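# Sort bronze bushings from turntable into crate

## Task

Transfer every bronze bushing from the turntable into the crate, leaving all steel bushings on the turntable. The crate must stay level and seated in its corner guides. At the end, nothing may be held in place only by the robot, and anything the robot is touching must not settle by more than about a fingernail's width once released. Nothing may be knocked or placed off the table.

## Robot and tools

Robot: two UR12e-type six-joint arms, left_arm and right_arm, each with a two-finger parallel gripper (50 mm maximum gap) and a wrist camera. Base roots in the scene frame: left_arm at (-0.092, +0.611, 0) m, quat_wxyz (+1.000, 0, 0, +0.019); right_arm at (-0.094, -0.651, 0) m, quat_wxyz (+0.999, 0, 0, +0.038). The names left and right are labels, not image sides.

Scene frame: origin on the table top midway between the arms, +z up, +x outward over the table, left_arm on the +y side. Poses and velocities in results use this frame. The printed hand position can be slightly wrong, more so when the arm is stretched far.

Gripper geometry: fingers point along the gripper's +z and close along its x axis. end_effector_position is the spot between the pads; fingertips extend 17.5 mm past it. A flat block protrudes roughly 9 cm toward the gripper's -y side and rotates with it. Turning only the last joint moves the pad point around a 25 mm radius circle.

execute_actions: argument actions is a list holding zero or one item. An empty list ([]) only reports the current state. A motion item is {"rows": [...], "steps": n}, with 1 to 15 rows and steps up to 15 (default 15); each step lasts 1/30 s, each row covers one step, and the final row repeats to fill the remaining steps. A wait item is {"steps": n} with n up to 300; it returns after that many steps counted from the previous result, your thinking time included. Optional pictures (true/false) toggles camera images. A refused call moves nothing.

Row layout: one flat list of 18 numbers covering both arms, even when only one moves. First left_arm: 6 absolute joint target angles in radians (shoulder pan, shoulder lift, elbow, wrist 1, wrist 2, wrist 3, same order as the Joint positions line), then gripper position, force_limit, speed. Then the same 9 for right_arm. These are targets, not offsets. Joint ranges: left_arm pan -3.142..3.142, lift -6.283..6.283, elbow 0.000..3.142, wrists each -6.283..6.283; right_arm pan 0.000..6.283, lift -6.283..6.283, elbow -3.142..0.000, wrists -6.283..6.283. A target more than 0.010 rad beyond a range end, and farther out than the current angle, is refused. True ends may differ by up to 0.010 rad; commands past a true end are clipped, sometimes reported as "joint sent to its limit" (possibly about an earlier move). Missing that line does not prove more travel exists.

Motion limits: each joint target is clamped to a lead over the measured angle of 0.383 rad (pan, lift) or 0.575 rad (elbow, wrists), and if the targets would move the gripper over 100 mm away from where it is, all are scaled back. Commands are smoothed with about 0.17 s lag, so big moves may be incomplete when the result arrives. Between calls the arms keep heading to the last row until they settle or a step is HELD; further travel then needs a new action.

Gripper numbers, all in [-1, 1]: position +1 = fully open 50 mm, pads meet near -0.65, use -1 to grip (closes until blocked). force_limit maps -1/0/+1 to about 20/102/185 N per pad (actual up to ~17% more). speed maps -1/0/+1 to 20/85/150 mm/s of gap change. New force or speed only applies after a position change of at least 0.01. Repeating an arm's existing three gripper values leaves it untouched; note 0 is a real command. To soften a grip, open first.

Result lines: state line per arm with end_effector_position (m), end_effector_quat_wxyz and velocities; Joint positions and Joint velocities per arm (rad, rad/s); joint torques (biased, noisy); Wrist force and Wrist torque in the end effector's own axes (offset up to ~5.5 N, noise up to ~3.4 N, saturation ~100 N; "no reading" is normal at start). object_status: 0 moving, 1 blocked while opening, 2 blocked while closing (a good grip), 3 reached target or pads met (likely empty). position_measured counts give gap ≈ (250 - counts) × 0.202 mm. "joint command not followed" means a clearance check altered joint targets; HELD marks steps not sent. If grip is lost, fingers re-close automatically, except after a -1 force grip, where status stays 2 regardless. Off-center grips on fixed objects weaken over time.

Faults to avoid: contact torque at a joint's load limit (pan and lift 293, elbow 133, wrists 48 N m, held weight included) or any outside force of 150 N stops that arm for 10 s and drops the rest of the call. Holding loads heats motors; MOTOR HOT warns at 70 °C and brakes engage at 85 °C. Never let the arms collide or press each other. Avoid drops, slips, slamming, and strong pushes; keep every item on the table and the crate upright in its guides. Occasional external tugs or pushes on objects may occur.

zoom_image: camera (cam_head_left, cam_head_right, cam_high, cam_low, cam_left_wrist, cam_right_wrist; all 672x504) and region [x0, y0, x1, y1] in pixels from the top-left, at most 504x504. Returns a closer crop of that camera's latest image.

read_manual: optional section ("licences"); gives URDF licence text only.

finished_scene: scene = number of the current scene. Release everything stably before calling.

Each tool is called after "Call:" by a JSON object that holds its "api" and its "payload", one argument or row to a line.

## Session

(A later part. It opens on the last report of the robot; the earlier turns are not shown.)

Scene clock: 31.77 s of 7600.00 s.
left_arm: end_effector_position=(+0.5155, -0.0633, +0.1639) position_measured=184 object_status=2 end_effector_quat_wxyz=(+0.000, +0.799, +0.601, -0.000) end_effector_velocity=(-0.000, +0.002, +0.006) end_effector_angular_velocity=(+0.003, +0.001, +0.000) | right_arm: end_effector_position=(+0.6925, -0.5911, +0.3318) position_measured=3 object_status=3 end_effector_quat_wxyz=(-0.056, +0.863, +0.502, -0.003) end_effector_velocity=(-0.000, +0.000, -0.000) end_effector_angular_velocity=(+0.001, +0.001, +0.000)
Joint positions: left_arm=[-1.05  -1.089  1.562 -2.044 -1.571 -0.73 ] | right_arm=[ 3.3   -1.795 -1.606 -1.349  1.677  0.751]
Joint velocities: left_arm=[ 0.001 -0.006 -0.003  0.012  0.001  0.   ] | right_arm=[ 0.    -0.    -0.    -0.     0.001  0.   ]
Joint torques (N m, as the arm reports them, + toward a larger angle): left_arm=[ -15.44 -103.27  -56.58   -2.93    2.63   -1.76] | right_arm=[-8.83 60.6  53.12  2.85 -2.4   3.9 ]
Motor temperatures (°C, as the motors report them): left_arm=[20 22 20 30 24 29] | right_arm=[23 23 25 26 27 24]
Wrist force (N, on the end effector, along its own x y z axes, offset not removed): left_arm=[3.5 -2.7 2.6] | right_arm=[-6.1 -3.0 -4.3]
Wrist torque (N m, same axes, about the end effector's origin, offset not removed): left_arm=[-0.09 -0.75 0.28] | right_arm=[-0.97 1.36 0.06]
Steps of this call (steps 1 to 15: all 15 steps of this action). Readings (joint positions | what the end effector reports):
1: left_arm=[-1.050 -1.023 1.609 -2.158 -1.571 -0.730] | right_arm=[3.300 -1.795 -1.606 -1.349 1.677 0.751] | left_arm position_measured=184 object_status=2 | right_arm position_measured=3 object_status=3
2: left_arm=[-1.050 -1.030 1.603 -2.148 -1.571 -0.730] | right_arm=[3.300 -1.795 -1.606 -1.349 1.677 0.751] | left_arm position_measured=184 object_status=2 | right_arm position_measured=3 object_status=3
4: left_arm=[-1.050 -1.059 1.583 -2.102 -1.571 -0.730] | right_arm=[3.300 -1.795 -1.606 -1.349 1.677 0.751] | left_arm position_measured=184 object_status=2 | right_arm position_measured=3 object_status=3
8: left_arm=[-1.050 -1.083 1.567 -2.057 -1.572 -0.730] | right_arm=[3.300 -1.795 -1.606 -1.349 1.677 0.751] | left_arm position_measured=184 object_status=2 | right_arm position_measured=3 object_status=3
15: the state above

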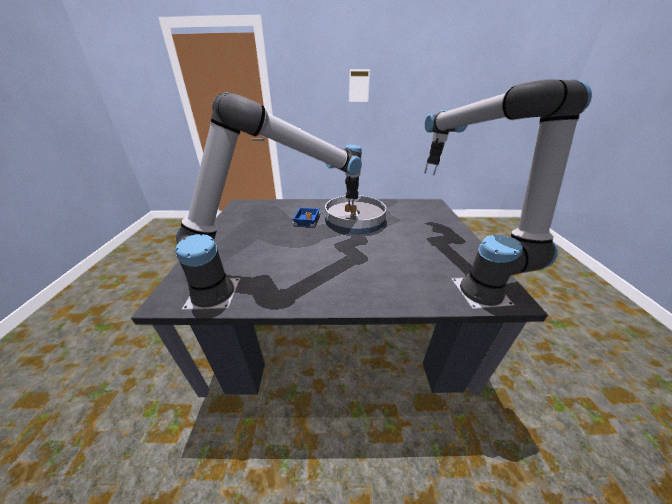

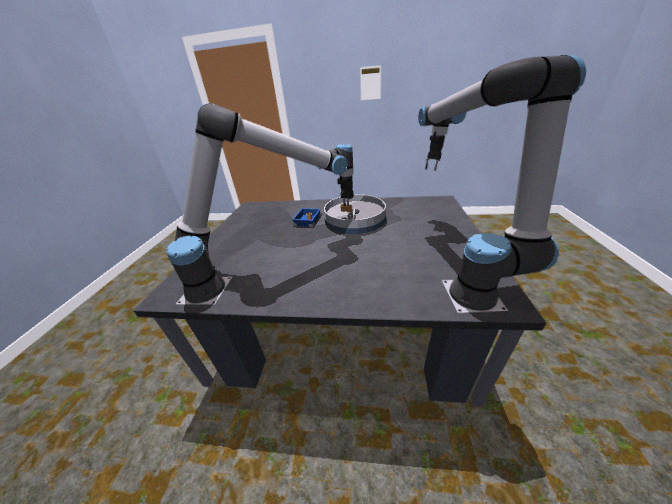

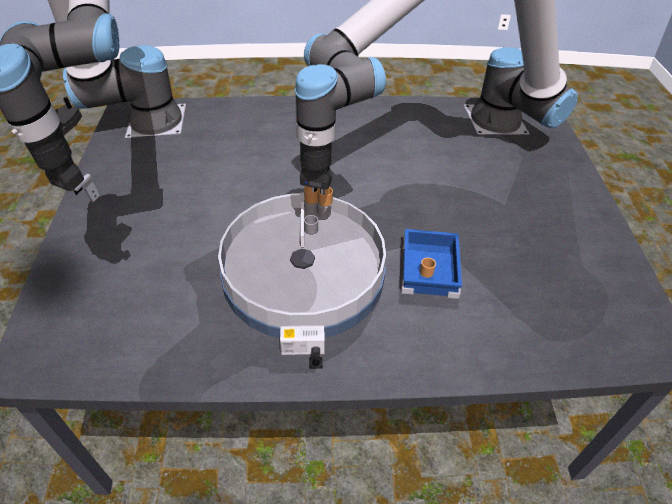

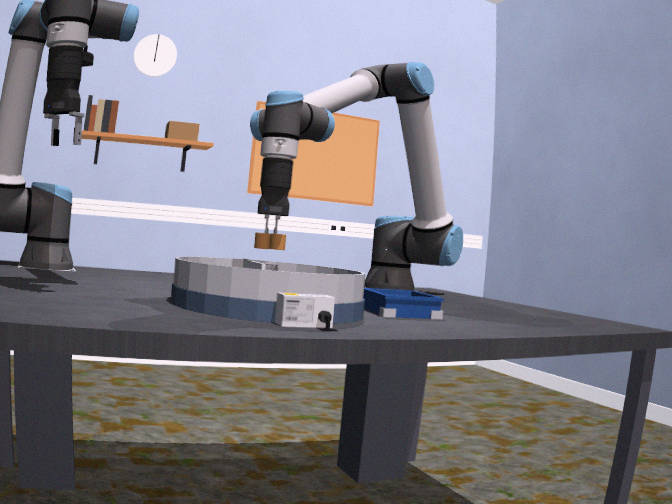

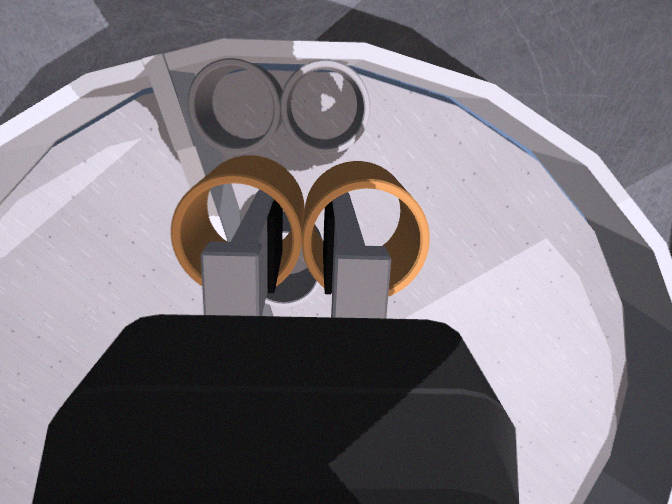

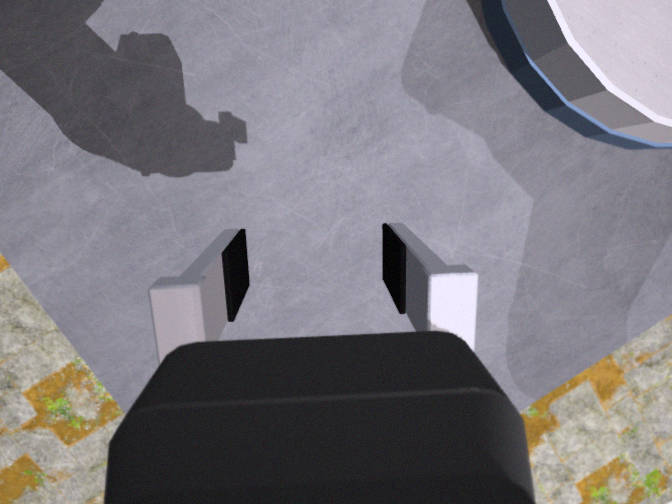

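Slipped a bit; move gently.

Call:
{"api": "execute_actions", "payload": {
  "actions": [
    {"rows":[[-0.95,-1.14,1.63,-2.061,-1.571,-0.7,-1,-0.6,0,3.3,-1.795,-1.606,-1.349,1.677,0.751,1,0,0]],"steps":10}
  ],
  "pictures": false
}}

Call:
{"api": "execute_actions", "payload": {
  "actions": [
    {"rows":[[-0.84,-1.19,1.71,-2.091,-1.571,-0.65,-1,-0.6,0,3.3,-1.795,-1.606,-1.349,1.677,0.751,1,0,0]],"steps":10}
  ],
  "pictures": false
}}

Call:
{"api": "execute_actions", "payload": {
  "actions": [
    {"rows":[[-0.733,-1.225,1.795,-2.141,-1.571,-0.6,-1,-0.6,0,3.3,-1.795,-1.606,-1.349,1.677,0.751,1,0,0]],"steps":15}
  ],
  "pictures": false
}}

Call:
{"api": "execute_actions", "payload": {
  "actions": [
    {"rows":[[-0.733,-1.17,1.834,-2.235,-1.571,-0.6,-1,-0.6,0,3.3,-1.795,-1.606,-1.349,1.677,0.751,1,0,0]],"steps":15}
  ]
}}

Scene clock: 33.40 s of 7600.00 s.
left_arm: end_effector_position=(+0.5579, +0.0221, +0.1689) position_measured=184 object_status=2 end_effector_quat_wxyz=(+0.000, +0.779, +0.627, -0.000) end_effector_velocity=(+0.025, +0.054, +0.001) end_effector_angular_velocity=(+0.001, +0.001, +0.046) | right_arm: end_effector_position=(+0.6925, -0.5911, +0.3318) position_measured=3 object_status=3 end_effector_quat_wxyz=(-0.056, +0.863, +0.502, -0.003) end_effector_velocity=(-0.000, -0.000, -0.000) end_effector_angular_velocity=(+0.001, +0.000, -0.000)
Joint positions: left_arm=[-0.956 -1.138  1.626 -2.06  -1.571 -0.701] | right_arm=[ 3.3   -1.795 -1.606 -1.349  1.677  0.751]
Joint velocities: left_arm=[ 0.061 -0.027  0.038 -0.01  -0.     0.015] | right_arm=[-0.001 -0.    -0.    -0.     0.001 -0.   ]
Joint torques (N m, as the arm reports them, + toward a larger angle): left_arm=[ 10.77 -95.59 -35.38  -7.24  -2.36   1.55] | right_arm=[-6.37 62.44 54.32  2.74 -2.29  4.05]
Motor temperatures (°C, as the motors report them): left_arm=[20 22 20 30 24 29] | right_arm=[23 23 25 26 27 24]
Wrist force (N, on the end effector, along its own x y z axes, offset not removed): left_arm=[4.9 0.7 4.5] | right_arm=[-6.5 -8.9 3.1]
Wrist torque (N m, same axes, about the end effector's origin, offset not removed): left_arm=[0.35 -1.03 0.07] | right_arm=[-1.67 1.26 -0.03]
Steps of this call (steps 1 to 15: the robot went on to your last target; steps 16 to 39: nothing new was sent; steps 40 to 49: all 10 steps of this action). Readings (joint positions | what the end effector reports):
40: left_arm=[-1.049 -1.091 1.562 -2.043 -1.571 -0.730] | right_arm=[3.300 -1.795 -1.606 -1.349 1.677 0.751] | left_arm position_measured=184 object_status=2 | right_arm position_measured=3 object_status=3
41: left_arm=[-1.041 -1.098 1.571 -2.047 -1.571 -0.725] | right_arm=[3.300 -1.795 -1.606 -1.349 1.677 0.751] | left_arm position_measured=184 object_status=2 | right_arm position_measured=3 object_status=3
43: left_arm=[-1.000 -1.118 1.598 -2.053 -1.571 -0.713] | right_arm=[3.300 -1.795 -1.606 -1.349 1.677 0.751] | left_arm position_measured=184 object_status=2 | right_arm position_measured=3 object_status=3
47: left_arm=[-0.961 -1.135 1.623 -2.059 -1.571 -0.703] | right_arm=[3.300 -1.795 -1.606 -1.349 1.677 0.751] | left_arm position_measured=184 object_status=2 | right_arm position_measured=3 object_status=3
49: the state above

Scene clock: 33.73 s of 7600.00 s.
left_arm: end_effector_position=(+0.5932, +0.1234, +0.1663) position_measured=184 object_status=2 end_effector_quat_wxyz=(+0.000, +0.760, +0.650, -0.000) end_effector_velocity=(+0.020, +0.068, -0.003) end_effector_angular_velocity=(+0.000, +0.000, +0.043) | right_arm: end_effector_position=(+0.6925, -0.5911, +0.3318) position_measured=3 object_status=3 end_effector_quat_wxyz=(-0.056, +0.863, +0.502, -0.003) end_effector_velocity=(-0.000, -0.001, -0.001) end_effector_angular_velocity=(-0.001, +0.001, -0.001)
Joint positions: left_arm=[-0.847 -1.187  1.705 -2.089 -1.571 -0.653] | right_arm=[ 3.3   -1.795 -1.606 -1.349  1.677  0.751]
Joint velocities: left_arm=[ 0.074 -0.03   0.05  -0.02  -0.     0.03 ] | right_arm=[-0.     0.    -0.001  0.    -0.001  0.   ]
Joint torques (N m, as the arm reports them, + toward a larger angle): left_arm=[ 11.73 -91.13 -32.82  -7.07   1.24   2.19] | right_arm=[-4.04 60.82 54.34  2.57 -2.51  3.59]
Motor temperatures (°C, as the motors report them): left_arm=[20 22 20 30 24 29] | right_arm=[23 23 25 26 27 24]
Wrist force (N, on the end effector, along its own x y z axes, offset not removed): left_arm=[7.4 -3.1 0.8] | right_arm=[-3.2 -11.5 0.1]
Wrist torque (N m, same axes, about the end effector's origin, offset not removed): left_arm=[-0.35 -1.41 0.08] | right_arm=[-2.24 0.57 -0.09]
Steps of this call (steps 1 to 10: all 10 steps of this action). Readings (joint positions | what the end effector reports):
1: left_arm=[-0.953 -1.139 1.628 -2.061 -1.571 -0.700] | right_arm=[3.300 -1.795 -1.606 -1.349 1.677 0.751] | left_arm position_measured=184 object_status=2 | right_arm position_measured=3 object_status=3
2: left_arm=[-0.943 -1.146 1.637 -2.066 -1.571 -0.693] | right_arm=[3.300 -1.795 -1.606 -1.349 1.677 0.751] | left_arm position_measured=184 object_status=2 | right_arm position_measured=3 object_status=3
4: left_arm=[-0.900 -1.166 1.669 -2.077 -1.571 -0.674] | right_arm=[3.300 -1.795 -1.606 -1.349 1.677 0.751] | left_arm position_measured=184 object_status=2 | right_arm position_measured=3 object_status=3
8: left_arm=[-0.854 -1.184 1.700 -2.088 -1.571 -0.656] | right_arm=[3.300 -1.795 -1.606 -1.349 1.677 0.751] | left_arm position_measured=184 object_status=2 | right_arm position_measured=3 object_status=3
10: the state above

Scene clock: 34.23 s of 7600.00 s.
left_arm: end_effector_position=(+0.6156, +0.2284, +0.1494) position_measured=184 object_status=2 end_effector_quat_wxyz=(+0.000, +0.740, +0.673, -0.000) end_effector_velocity=(+0.002, +0.010, -0.002) end_effector_angular_velocity=(-0.000, -0.001, +0.008) | right_arm: end_effector_position=(+0.6925, -0.5911, +0.3318) position_measured=3 object_status=3 end_effector_quat_wxyz=(-0.056, +0.863, +0.502, -0.003) end_effector_velocity=(-0.000, -0.000, +0.000) end_effector_angular_velocity=(+0.000, -0.000, -0.000)
Joint positions: left_arm=[-0.734 -1.225  1.794 -2.141 -1.571 -0.6  ] | right_arm=[ 3.3   -1.795 -1.606 -1.349  1.677  0.751]
Joint velocities: left_arm=[ 0.011 -0.003  0.008 -0.006  0.     0.003] | right_arm=[-0.  0. -0.  0.  0. -0.]
Joint torques (N m, as the arm reports them, + toward a larger angle): left_arm=[ 14.66 -94.08 -31.71  -7.55  -1.77   2.03] | right_arm=[-4.92 60.82 53.11  2.83 -3.02  4.4 ]
Motor temperatures (°C, as the motors report them): left_arm=[20 22 20 30 24 29] | right_arm=[23 23 25 26 27 24]
Wrist force (N, on the end effector, along its own x y z axes, offset not removed): left_arm=[5.1 0.5 1.5] | right_arm=[1.5 -0.9 -2.4]
Wrist torque (N m, same axes, about the end effector's origin, offset not removed): left_arm=[0.42 -1.06 0.13] | right_arm=[-0.55 -0.27 -0.31]
Steps of this call (steps 1 to 15: all 15 steps of this action). Readings (joint positions | what the end effector reports):
1: left_arm=[-0.844 -1.189 1.707 -2.090 -1.571 -0.651] | right_arm=[3.300 -1.795 -1.606 -1.349 1.677 0.751] | left_arm position_measured=184 object_status=2 | right_arm position_measured=3 object_status=3
2: left_arm=[-0.834 -1.194 1.717 -2.098 -1.571 -0.644] | right_arm=[3.300 -1.795 -1.606 -1.349 1.677 0.751] | left_arm position_measured=184 object_status=2 | right_arm position_measured=3 object_status=3
4: left_arm=[-0.790 -1.208 1.752 -2.117 -1.571 -0.624] | right_arm=[3.300 -1.795 -1.606 -1.349 1.677 0.751] | left_arm position_measured=184 object_status=2 | right_arm position_measured=3 object_status=3
8: left_arm=[-0.746 -1.221 1.785 -2.135 -1.571 -0.606] | right_arm=[3.300 -1.795 -1.606 -1.349 1.677 0.751] | left_arm position_measured=184 object_status=2 | right_arm position_measured=3 object_status=3
15: the state above

Scene clock: 34.73 s of 7600.00 s.
left_arm: end_effector_position=(+0.6160, +0.2292, +0.0936) position_measured=184 object_status=2 end_effector_quat_wxyz=(+0.000, +0.740, +0.673, -0.000) end_effector_velocity=(+0.000, +0.000, -0.005) end_effector_angular_velocity=(+0.000, -0.000, +0.001) | right_arm: end_effector_position=(+0.6925, -0.5911, +0.3318) position_measured=3 object_status=3 end_effector_quat_wxyz=(-0.056, +0.863, +0.502, -0.003) end_effector_velocity=(-0.001, +0.000, -0.001) end_effector_angular_velocity=(+0.001, +0.002, -0.000)
Joint positions: left_arm=[-0.733 -1.17   1.834 -2.234 -1.571 -0.6  ] | right_arm=[ 3.3   -1.795 -1.606 -1.349  1.677  0.751]
Joint velocities: left_arm=[ 0.     0.005  0.004 -0.009  0.    -0.   ] | right_arm=[ 0.    -0.    -0.001 -0.001  0.001  0.   ]
Joint torques (N m, as the arm reports them, + toward a larger angle): left_arm=[ 17.21 -72.17 -30.81  -6.66  -2.58   2.08] | right_arm=[-5.63 63.49 54.24  2.37 -2.42  3.71]
Motor temperatures (°C, as the motors report them): left_arm=[20 22 20 30 24 29] | right_arm=[23 23 25 26 27 24]
Wrist force (N, on the end effector, along its own x y z axes, offset not removed): left_arm=[7.2 1.3 2.6] | right_arm=[-4.7 -4.4 2.0]
Wrist torque (N m, same axes, about the end effector's origin, offset not removed): left_arm=[0.45 -1.52 -0.01] | right_arm=[-1.07 0.79 0.03]
Steps of this call (steps 1 to 15: all 15 steps of this action). Readings (joint positions | what the end effector reports):
1: left_arm=[-0.734 -1.224 1.795 -2.141 -1.571 -0.600] | right_arm=[3.300 -1.795 -1.606 -1.349 1.677 0.751] | left_arm position_measured=184 object_status=2 | right_arm position_measured=3 object_status=3
2: left_arm=[-0.734 -1.217 1.801 -2.151 -1.571 -0.600] | right_arm=[3.300 -1.795 -1.606 -1.349 1.677 0.751] | left_arm position_measured=184 object_status=2 | right_arm position_measured=3 object_status=3
4: left_arm=[-0.733 -1.194 1.817 -2.189 -1.571 -0.600] | right_arm=[3.300 -1.795 -1.606 -1.349 1.677 0.751] | left_arm position_measured=184 object_status=2 | right_arm position_measured=3 object_status=3
8: left_arm=[-0.733 -1.176 1.830 -2.224 -1.571 -0.600] | right_arm=[3.300 -1.795 -1.606 -1.349 1.677 0.751] | left_arm position_measured=184 object_status=2 | right_arm position_measured=3 object_status=3
15: the state above

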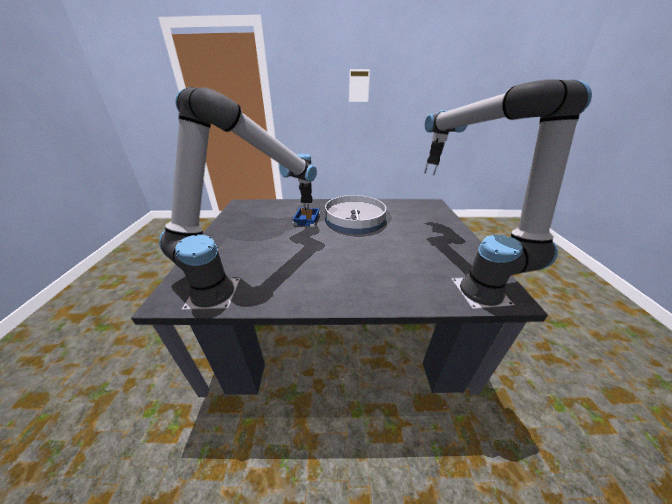

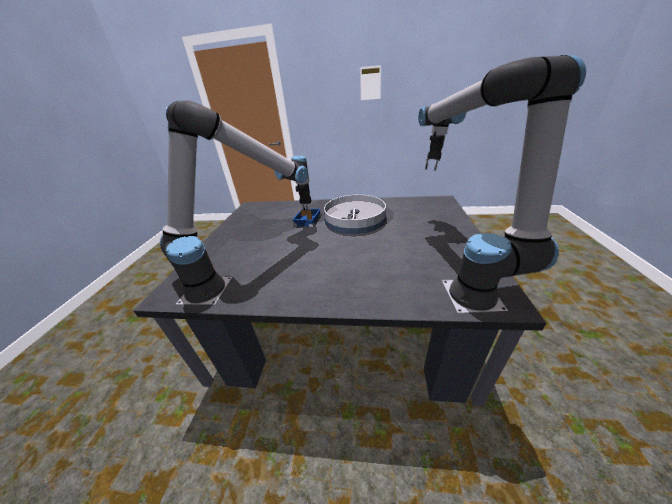

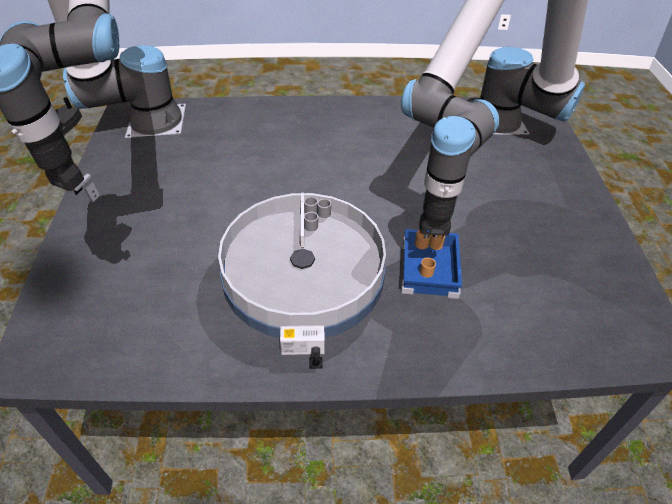

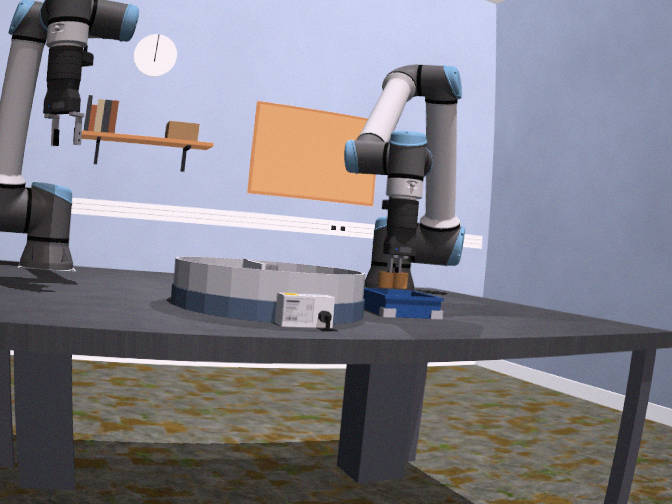

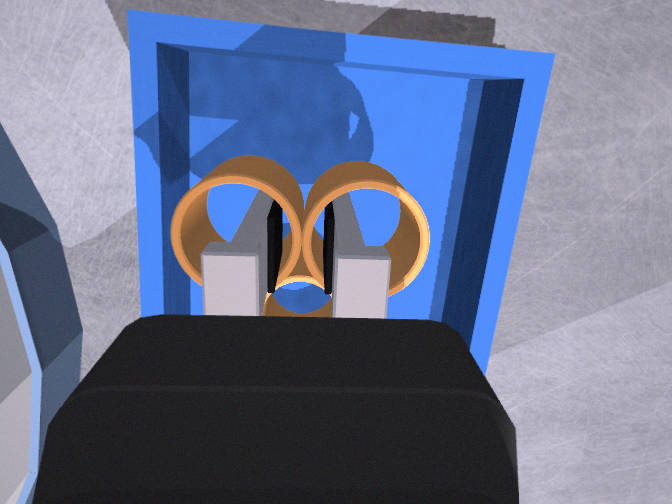

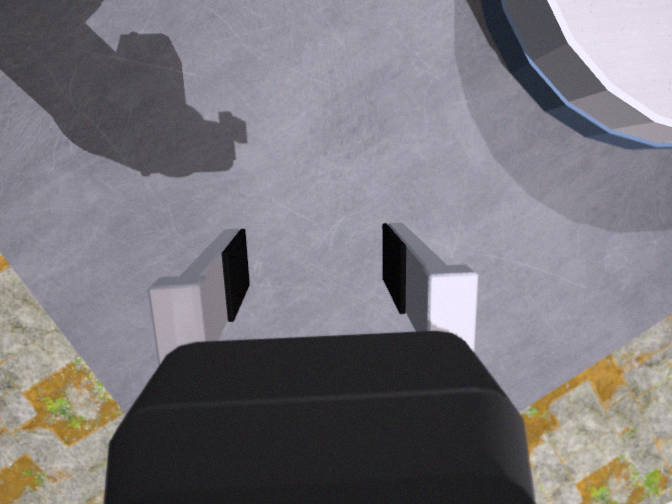

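Call:
{"api": "execute_actions", "payload": {
  "actions": [
    {"rows":[[-0.728,-1.174,1.841,-2.238,-1.571,-0.6,-1,-0.6,0,3.3,-1.795,-1.606,-1.349,1.677,0.751,1,0,0],[-0.728,-1.174,1.841,-2.238,-1.571,-0.6,-1,-0.6,0,3.3,-1.795,-1.606,-1.349,1.677,0.751,1,0,0],[-0.728,-1.174,1.841,-2.238,-1.571,-0.6,-1,-0.6,0,3.3,-1.795,-1.606,-1.349,1.677,0.751,1,0,0],[-0.728,-1.132,1.867,-2.306,-1.571,-0.6,-1,-0.6,0,3.3,-1.795,-1.606,-1.349,1.677,0.751,1,0,0]],"steps":15}
  ],
  "pictures": false
}}

Call:
{"api": "execute_actions", "payload": {
  "actions": [
    {"rows":[[-0.728,-1.132,1.867,-2.306,-1.571,-0.6,0.3,-0.6,1,3.3,-1.795,-1.606,-1.349,1.677,0.751,1,0,0]],"steps":12}
  ],
  "pictures": false
}}

Call:
{"api": "execute_actions", "payload": {
  "actions": [
    {"rows":[[-0.728,-1.21,1.816,-2.177,-1.571,-0.6,0.3,-0.6,1,3.3,-1.795,-1.606,-1.349,1.677,0.751,1,0,0]],"steps":15}
  ]
}}

Scene clock: 36.97 s of 7600.00 s.
left_arm: end_effector_position=(+0.6141, +0.2357, +0.0535) position_measured=184 object_status=2 end_effector_quat_wxyz=(+0.000, +0.738, +0.675, -0.000) end_effector_velocity=(-0.000, +0.000, -0.010) end_effector_angular_velocity=(-0.001, -0.001, +0.002) | right_arm: end_effector_position=(+0.6925, -0.5911, +0.3318) position_measured=3 object_status=3 end_effector_quat_wxyz=(-0.056, +0.863, +0.502, -0.003) end_effector_velocity=(+0.000, -0.000, +0.001) end_effector_angular_velocity=(-0.001, -0.001, +0.000)
Joint positions: left_arm=[-0.728 -1.133  1.866 -2.304 -1.571 -0.6  ] | right_arm=[ 3.3   -1.795 -1.606 -1.349  1.677  0.751]
Joint velocities: left_arm=[ 0.     0.01   0.007 -0.018 -0.    -0.002] | right_arm=[ 0.     0.001  0.    -0.    -0.001 -0.   ]
Joint torques (N m, as the arm reports them, + toward a larger angle): left_arm=[ 16.04 -78.54 -27.76  -6.95  -1.4    1.91] | right_arm=[-6.34 61.2  54.57  2.4  -2.23  4.35]
Motor temperatures (°C, as the motors report them): left_arm=[20 22 20 30 24 29] | right_arm=[23 23 25 26 27 24]
Wrist force (N, on the end effector, along its own x y z axes, offset not removed): left_arm=[7.1 -4.4 1.3] | right_arm=[-0.9 -4.4 -0.7]
Wrist torque (N m, same axes, about the end effector's origin, offset not removed): left_arm=[-0.56 -1.53 0.13] | right_arm=[-1.03 0.48 -0.33]
Steps of this call (steps 1 to 15: the robot went on to your last target; steps 16 to 52: nothing new was sent; steps 53 to 67: all 15 steps of this action). Readings (joint positions | what the end effector reports):
53: left_arm=[-0.733 -1.170 1.834 -2.235 -1.571 -0.600] | right_arm=[3.300 -1.795 -1.606 -1.349 1.677 0.751] | left_arm position_measured=184 object_status=2 | right_arm position_measured=3 object_status=3
54: left_arm=[-0.732 -1.171 1.836 -2.236 -1.571 -0.600] | right_arm=[3.300 -1.795 -1.606 -1.349 1.677 0.751] | left_arm position_measured=184 object_status=2 | right_arm position_measured=3 object_status=3
56: left_arm=[-0.730 -1.172 1.839 -2.237 -1.571 -0.600] | right_arm=[3.300 -1.795 -1.606 -1.349 1.677 0.751] | left_arm position_measured=184 object_status=2 | right_arm position_measured=3 object_status=3
60: left_arm=[-0.728 -1.144 1.859 -2.284 -1.571 -0.600] | right_arm=[3.300 -1.795 -1.606 -1.349 1.677 0.751] | left_arm position_measured=184 object_status=2 | right_arm position_measured=3 object_status=3
67: the state above

Scene clock: 37.37 s of 7600.00 s.
left_arm: end_effector_position=(+0.6141, +0.2358, +0.0526) position_measured=107 object_status=3 end_effector_quat_wxyz=(+0.000, +0.738, +0.675, -0.000) end_effector_velocity=(+0.000, +0.000, -0.000) end_effector_angular_velocity=(+0.000, +0.001, +0.002) | right_arm: end_effector_position=(+0.6925, -0.5911, +0.3318) position_measured=3 object_status=3 end_effector_quat_wxyz=(-0.056, +0.863, +0.502, -0.003) end_effector_velocity=(+0.001, -0.001, +0.001) end_effector_angular_velocity=(-0.001, -0.002, -0.001)
Joint positions: left_arm=[-0.728 -1.132  1.867 -2.306 -1.571 -0.6  ] | right_arm=[ 3.3   -1.795 -1.606 -1.349  1.677  0.751]
Joint velocities: left_arm=[ 0.     0.    -0.     0.001 -0.    -0.002] | right_arm=[-0.001 -0.     0.001  0.001 -0.001  0.   ]
Joint torques (N m, as the arm reports them, + toward a larger angle): left_arm=[ 17.16 -72.43 -26.93  -6.67  -0.39   1.84] | right_arm=[-7.01 61.02 52.95  2.49 -1.82  3.7 ]
Motor temperatures (°C, as the motors report them): left_arm=[20 22 20 30 24 29] | right_arm=[23 23 25 26 27 24]
Wrist force (N, on the end effector, along its own x y z axes, offset not removed): left_arm=[2.1 0.5 0.6] | right_arm=[-6.5 -0.8 -7.8]
Wrist torque (N m, same axes, about the end effector's origin, offset not removed): left_arm=[0.38 -0.43 0.13] | right_arm=[-0.56 1.09 -0.20]
Steps of this call (steps 1 to 12: all 12 steps of this action). Readings (joint positions | what the end effector reports):
1: left_arm=[-0.728 -1.133 1.867 -2.305 -1.571 -0.600] | right_arm=[3.300 -1.795 -1.606 -1.349 1.677 0.751] | left_arm position_measured=170 object_status=0 | right_arm position_measured=3 object_status=3
2: left_arm=[-0.728 -1.133 1.867 -2.305 -1.571 -0.600] | right_arm=[3.300 -1.795 -1.606 -1.349 1.677 0.751] | left_arm position_measured=145 object_status=0 | right_arm position_measured=3 object_status=3
4: left_arm=[-0.728 -1.132 1.867 -2.306 -1.571 -0.600] | right_arm=[3.300 -1.795 -1.606 -1.349 1.677 0.751] | left_arm position_measured=108 object_status=0 | right_arm position_measured=3 object_status=3
8: left_arm=[-0.728 -1.132 1.867 -2.306 -1.571 -0.600] | right_arm=[3.300 -1.795 -1.606 -1.349 1.677 0.751] | left_arm position_measured=107 object_status=0 | right_arm position_measured=3 object_status=3
12: the state above

Scene clock: 37.87 s of 7600.00 s.
left_arm: end_effector_position=(+0.6155, +0.2347, +0.1282) position_measured=107 object_status=3 end_effector_quat_wxyz=(+0.000, +0.738, +0.675, -0.000) end_effector_velocity=(-0.001, +0.001, +0.007) end_effector_angular_velocity=(+0.002, +0.003, +0.000) | right_arm: end_effector_position=(+0.6925, -0.5911, +0.3318) position_measured=3 object_status=3 end_effector_quat_wxyz=(-0.056, +0.863, +0.502, -0.003) end_effector_velocity=(-0.000, -0.001, -0.000) end_effector_angular_velocity=(+0.000, +0.000, +0.000)
Joint positions: left_arm=[-0.728 -1.209  1.816 -2.178 -1.571 -0.6  ] | right_arm=[ 3.3   -1.795 -1.606 -1.349  1.677  0.751]
Joint velocities: left_arm=[ 0.    -0.007 -0.004  0.015  0.     0.   ] | right_arm=[-0.001  0.    -0.001  0.     0.001 -0.001]
Joint torques (N m, as the arm reports them, + toward a larger angle): left_arm=[ 15.7  -86.67 -50.36  -2.29   0.72   2.11] | right_arm=[-4.95 62.36 53.13  2.83 -2.32  3.94]
Motor temperatures (°C, as the motors report them): left_arm=[20 22 20 30 24 29] | right_arm=[23 23 25 26 27 24]
Wrist force (N, on the end effector, along its own x y z axes, offset not removed): left_arm=[4.9 -1.8 0.8] | right_arm=[-1.8 1.5 0.2]
Wrist torque (N m, same axes, about the end effector's origin, offset not removed): left_arm=[-0.10 -0.89 -0.06] | right_arm=[0.08 0.30 -0.19]
Steps of this call (steps 1 to 15: all 15 steps of this action). Readings (joint positions | what the end effector reports):
1: left_arm=[-0.728 -1.133 1.867 -2.305 -1.571 -0.600] | right_arm=[3.300 -1.795 -1.606 -1.349 1.677 0.751] | left_arm position_measured=107 object_status=3 | right_arm position_measured=3 object_status=3
2: left_arm=[-0.728 -1.141 1.860 -2.296 -1.571 -0.600] | right_arm=[3.300 -1.795 -1.606 -1.349 1.677 0.751] | left_arm position_measured=107 object_status=3 | right_arm position_measured=3 object_status=3
4: left_arm=[-0.728 -1.173 1.839 -2.245 -1.571 -0.600] | right_arm=[3.300 -1.795 -1.606 -1.349 1.677 0.751] | left_arm position_measured=107 object_status=3 | right_arm position_measured=3 object_status=3
8: left_arm=[-0.728 -1.202 1.821 -2.193 -1.571 -0.600] | right_arm=[3.300 -1.795 -1.606 -1.349 1.677 0.751] | left_arm position_measured=107 object_status=3 | right_arm position_measured=3 object_status=3
15: the state above

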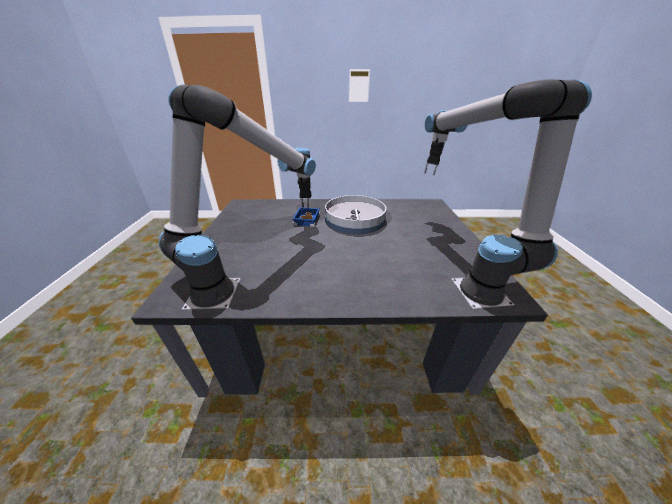

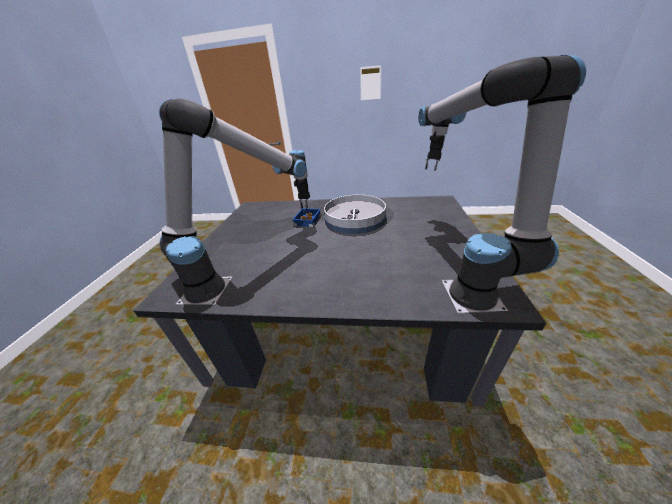

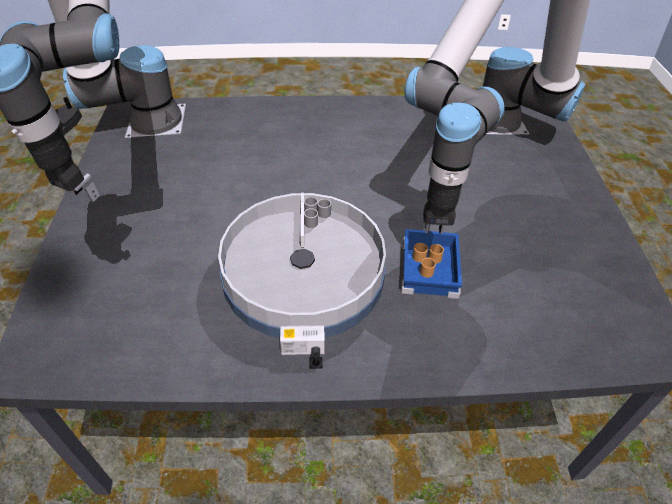

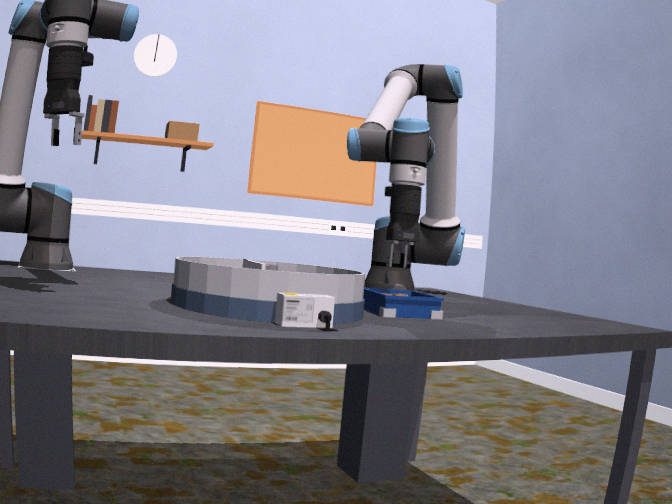

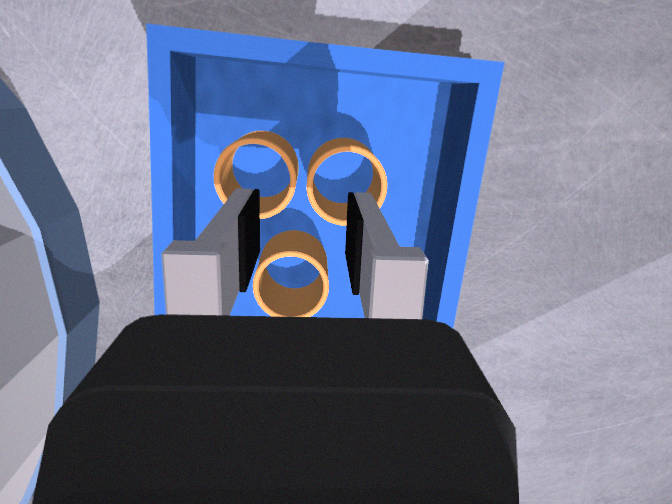

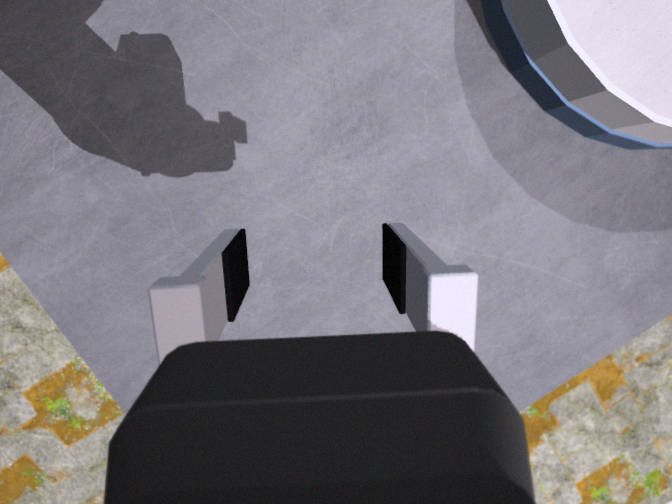

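Call:
{"api": "finished_scene", "payload": {
  "scene": 2
}}

The scene is finished: the task was done.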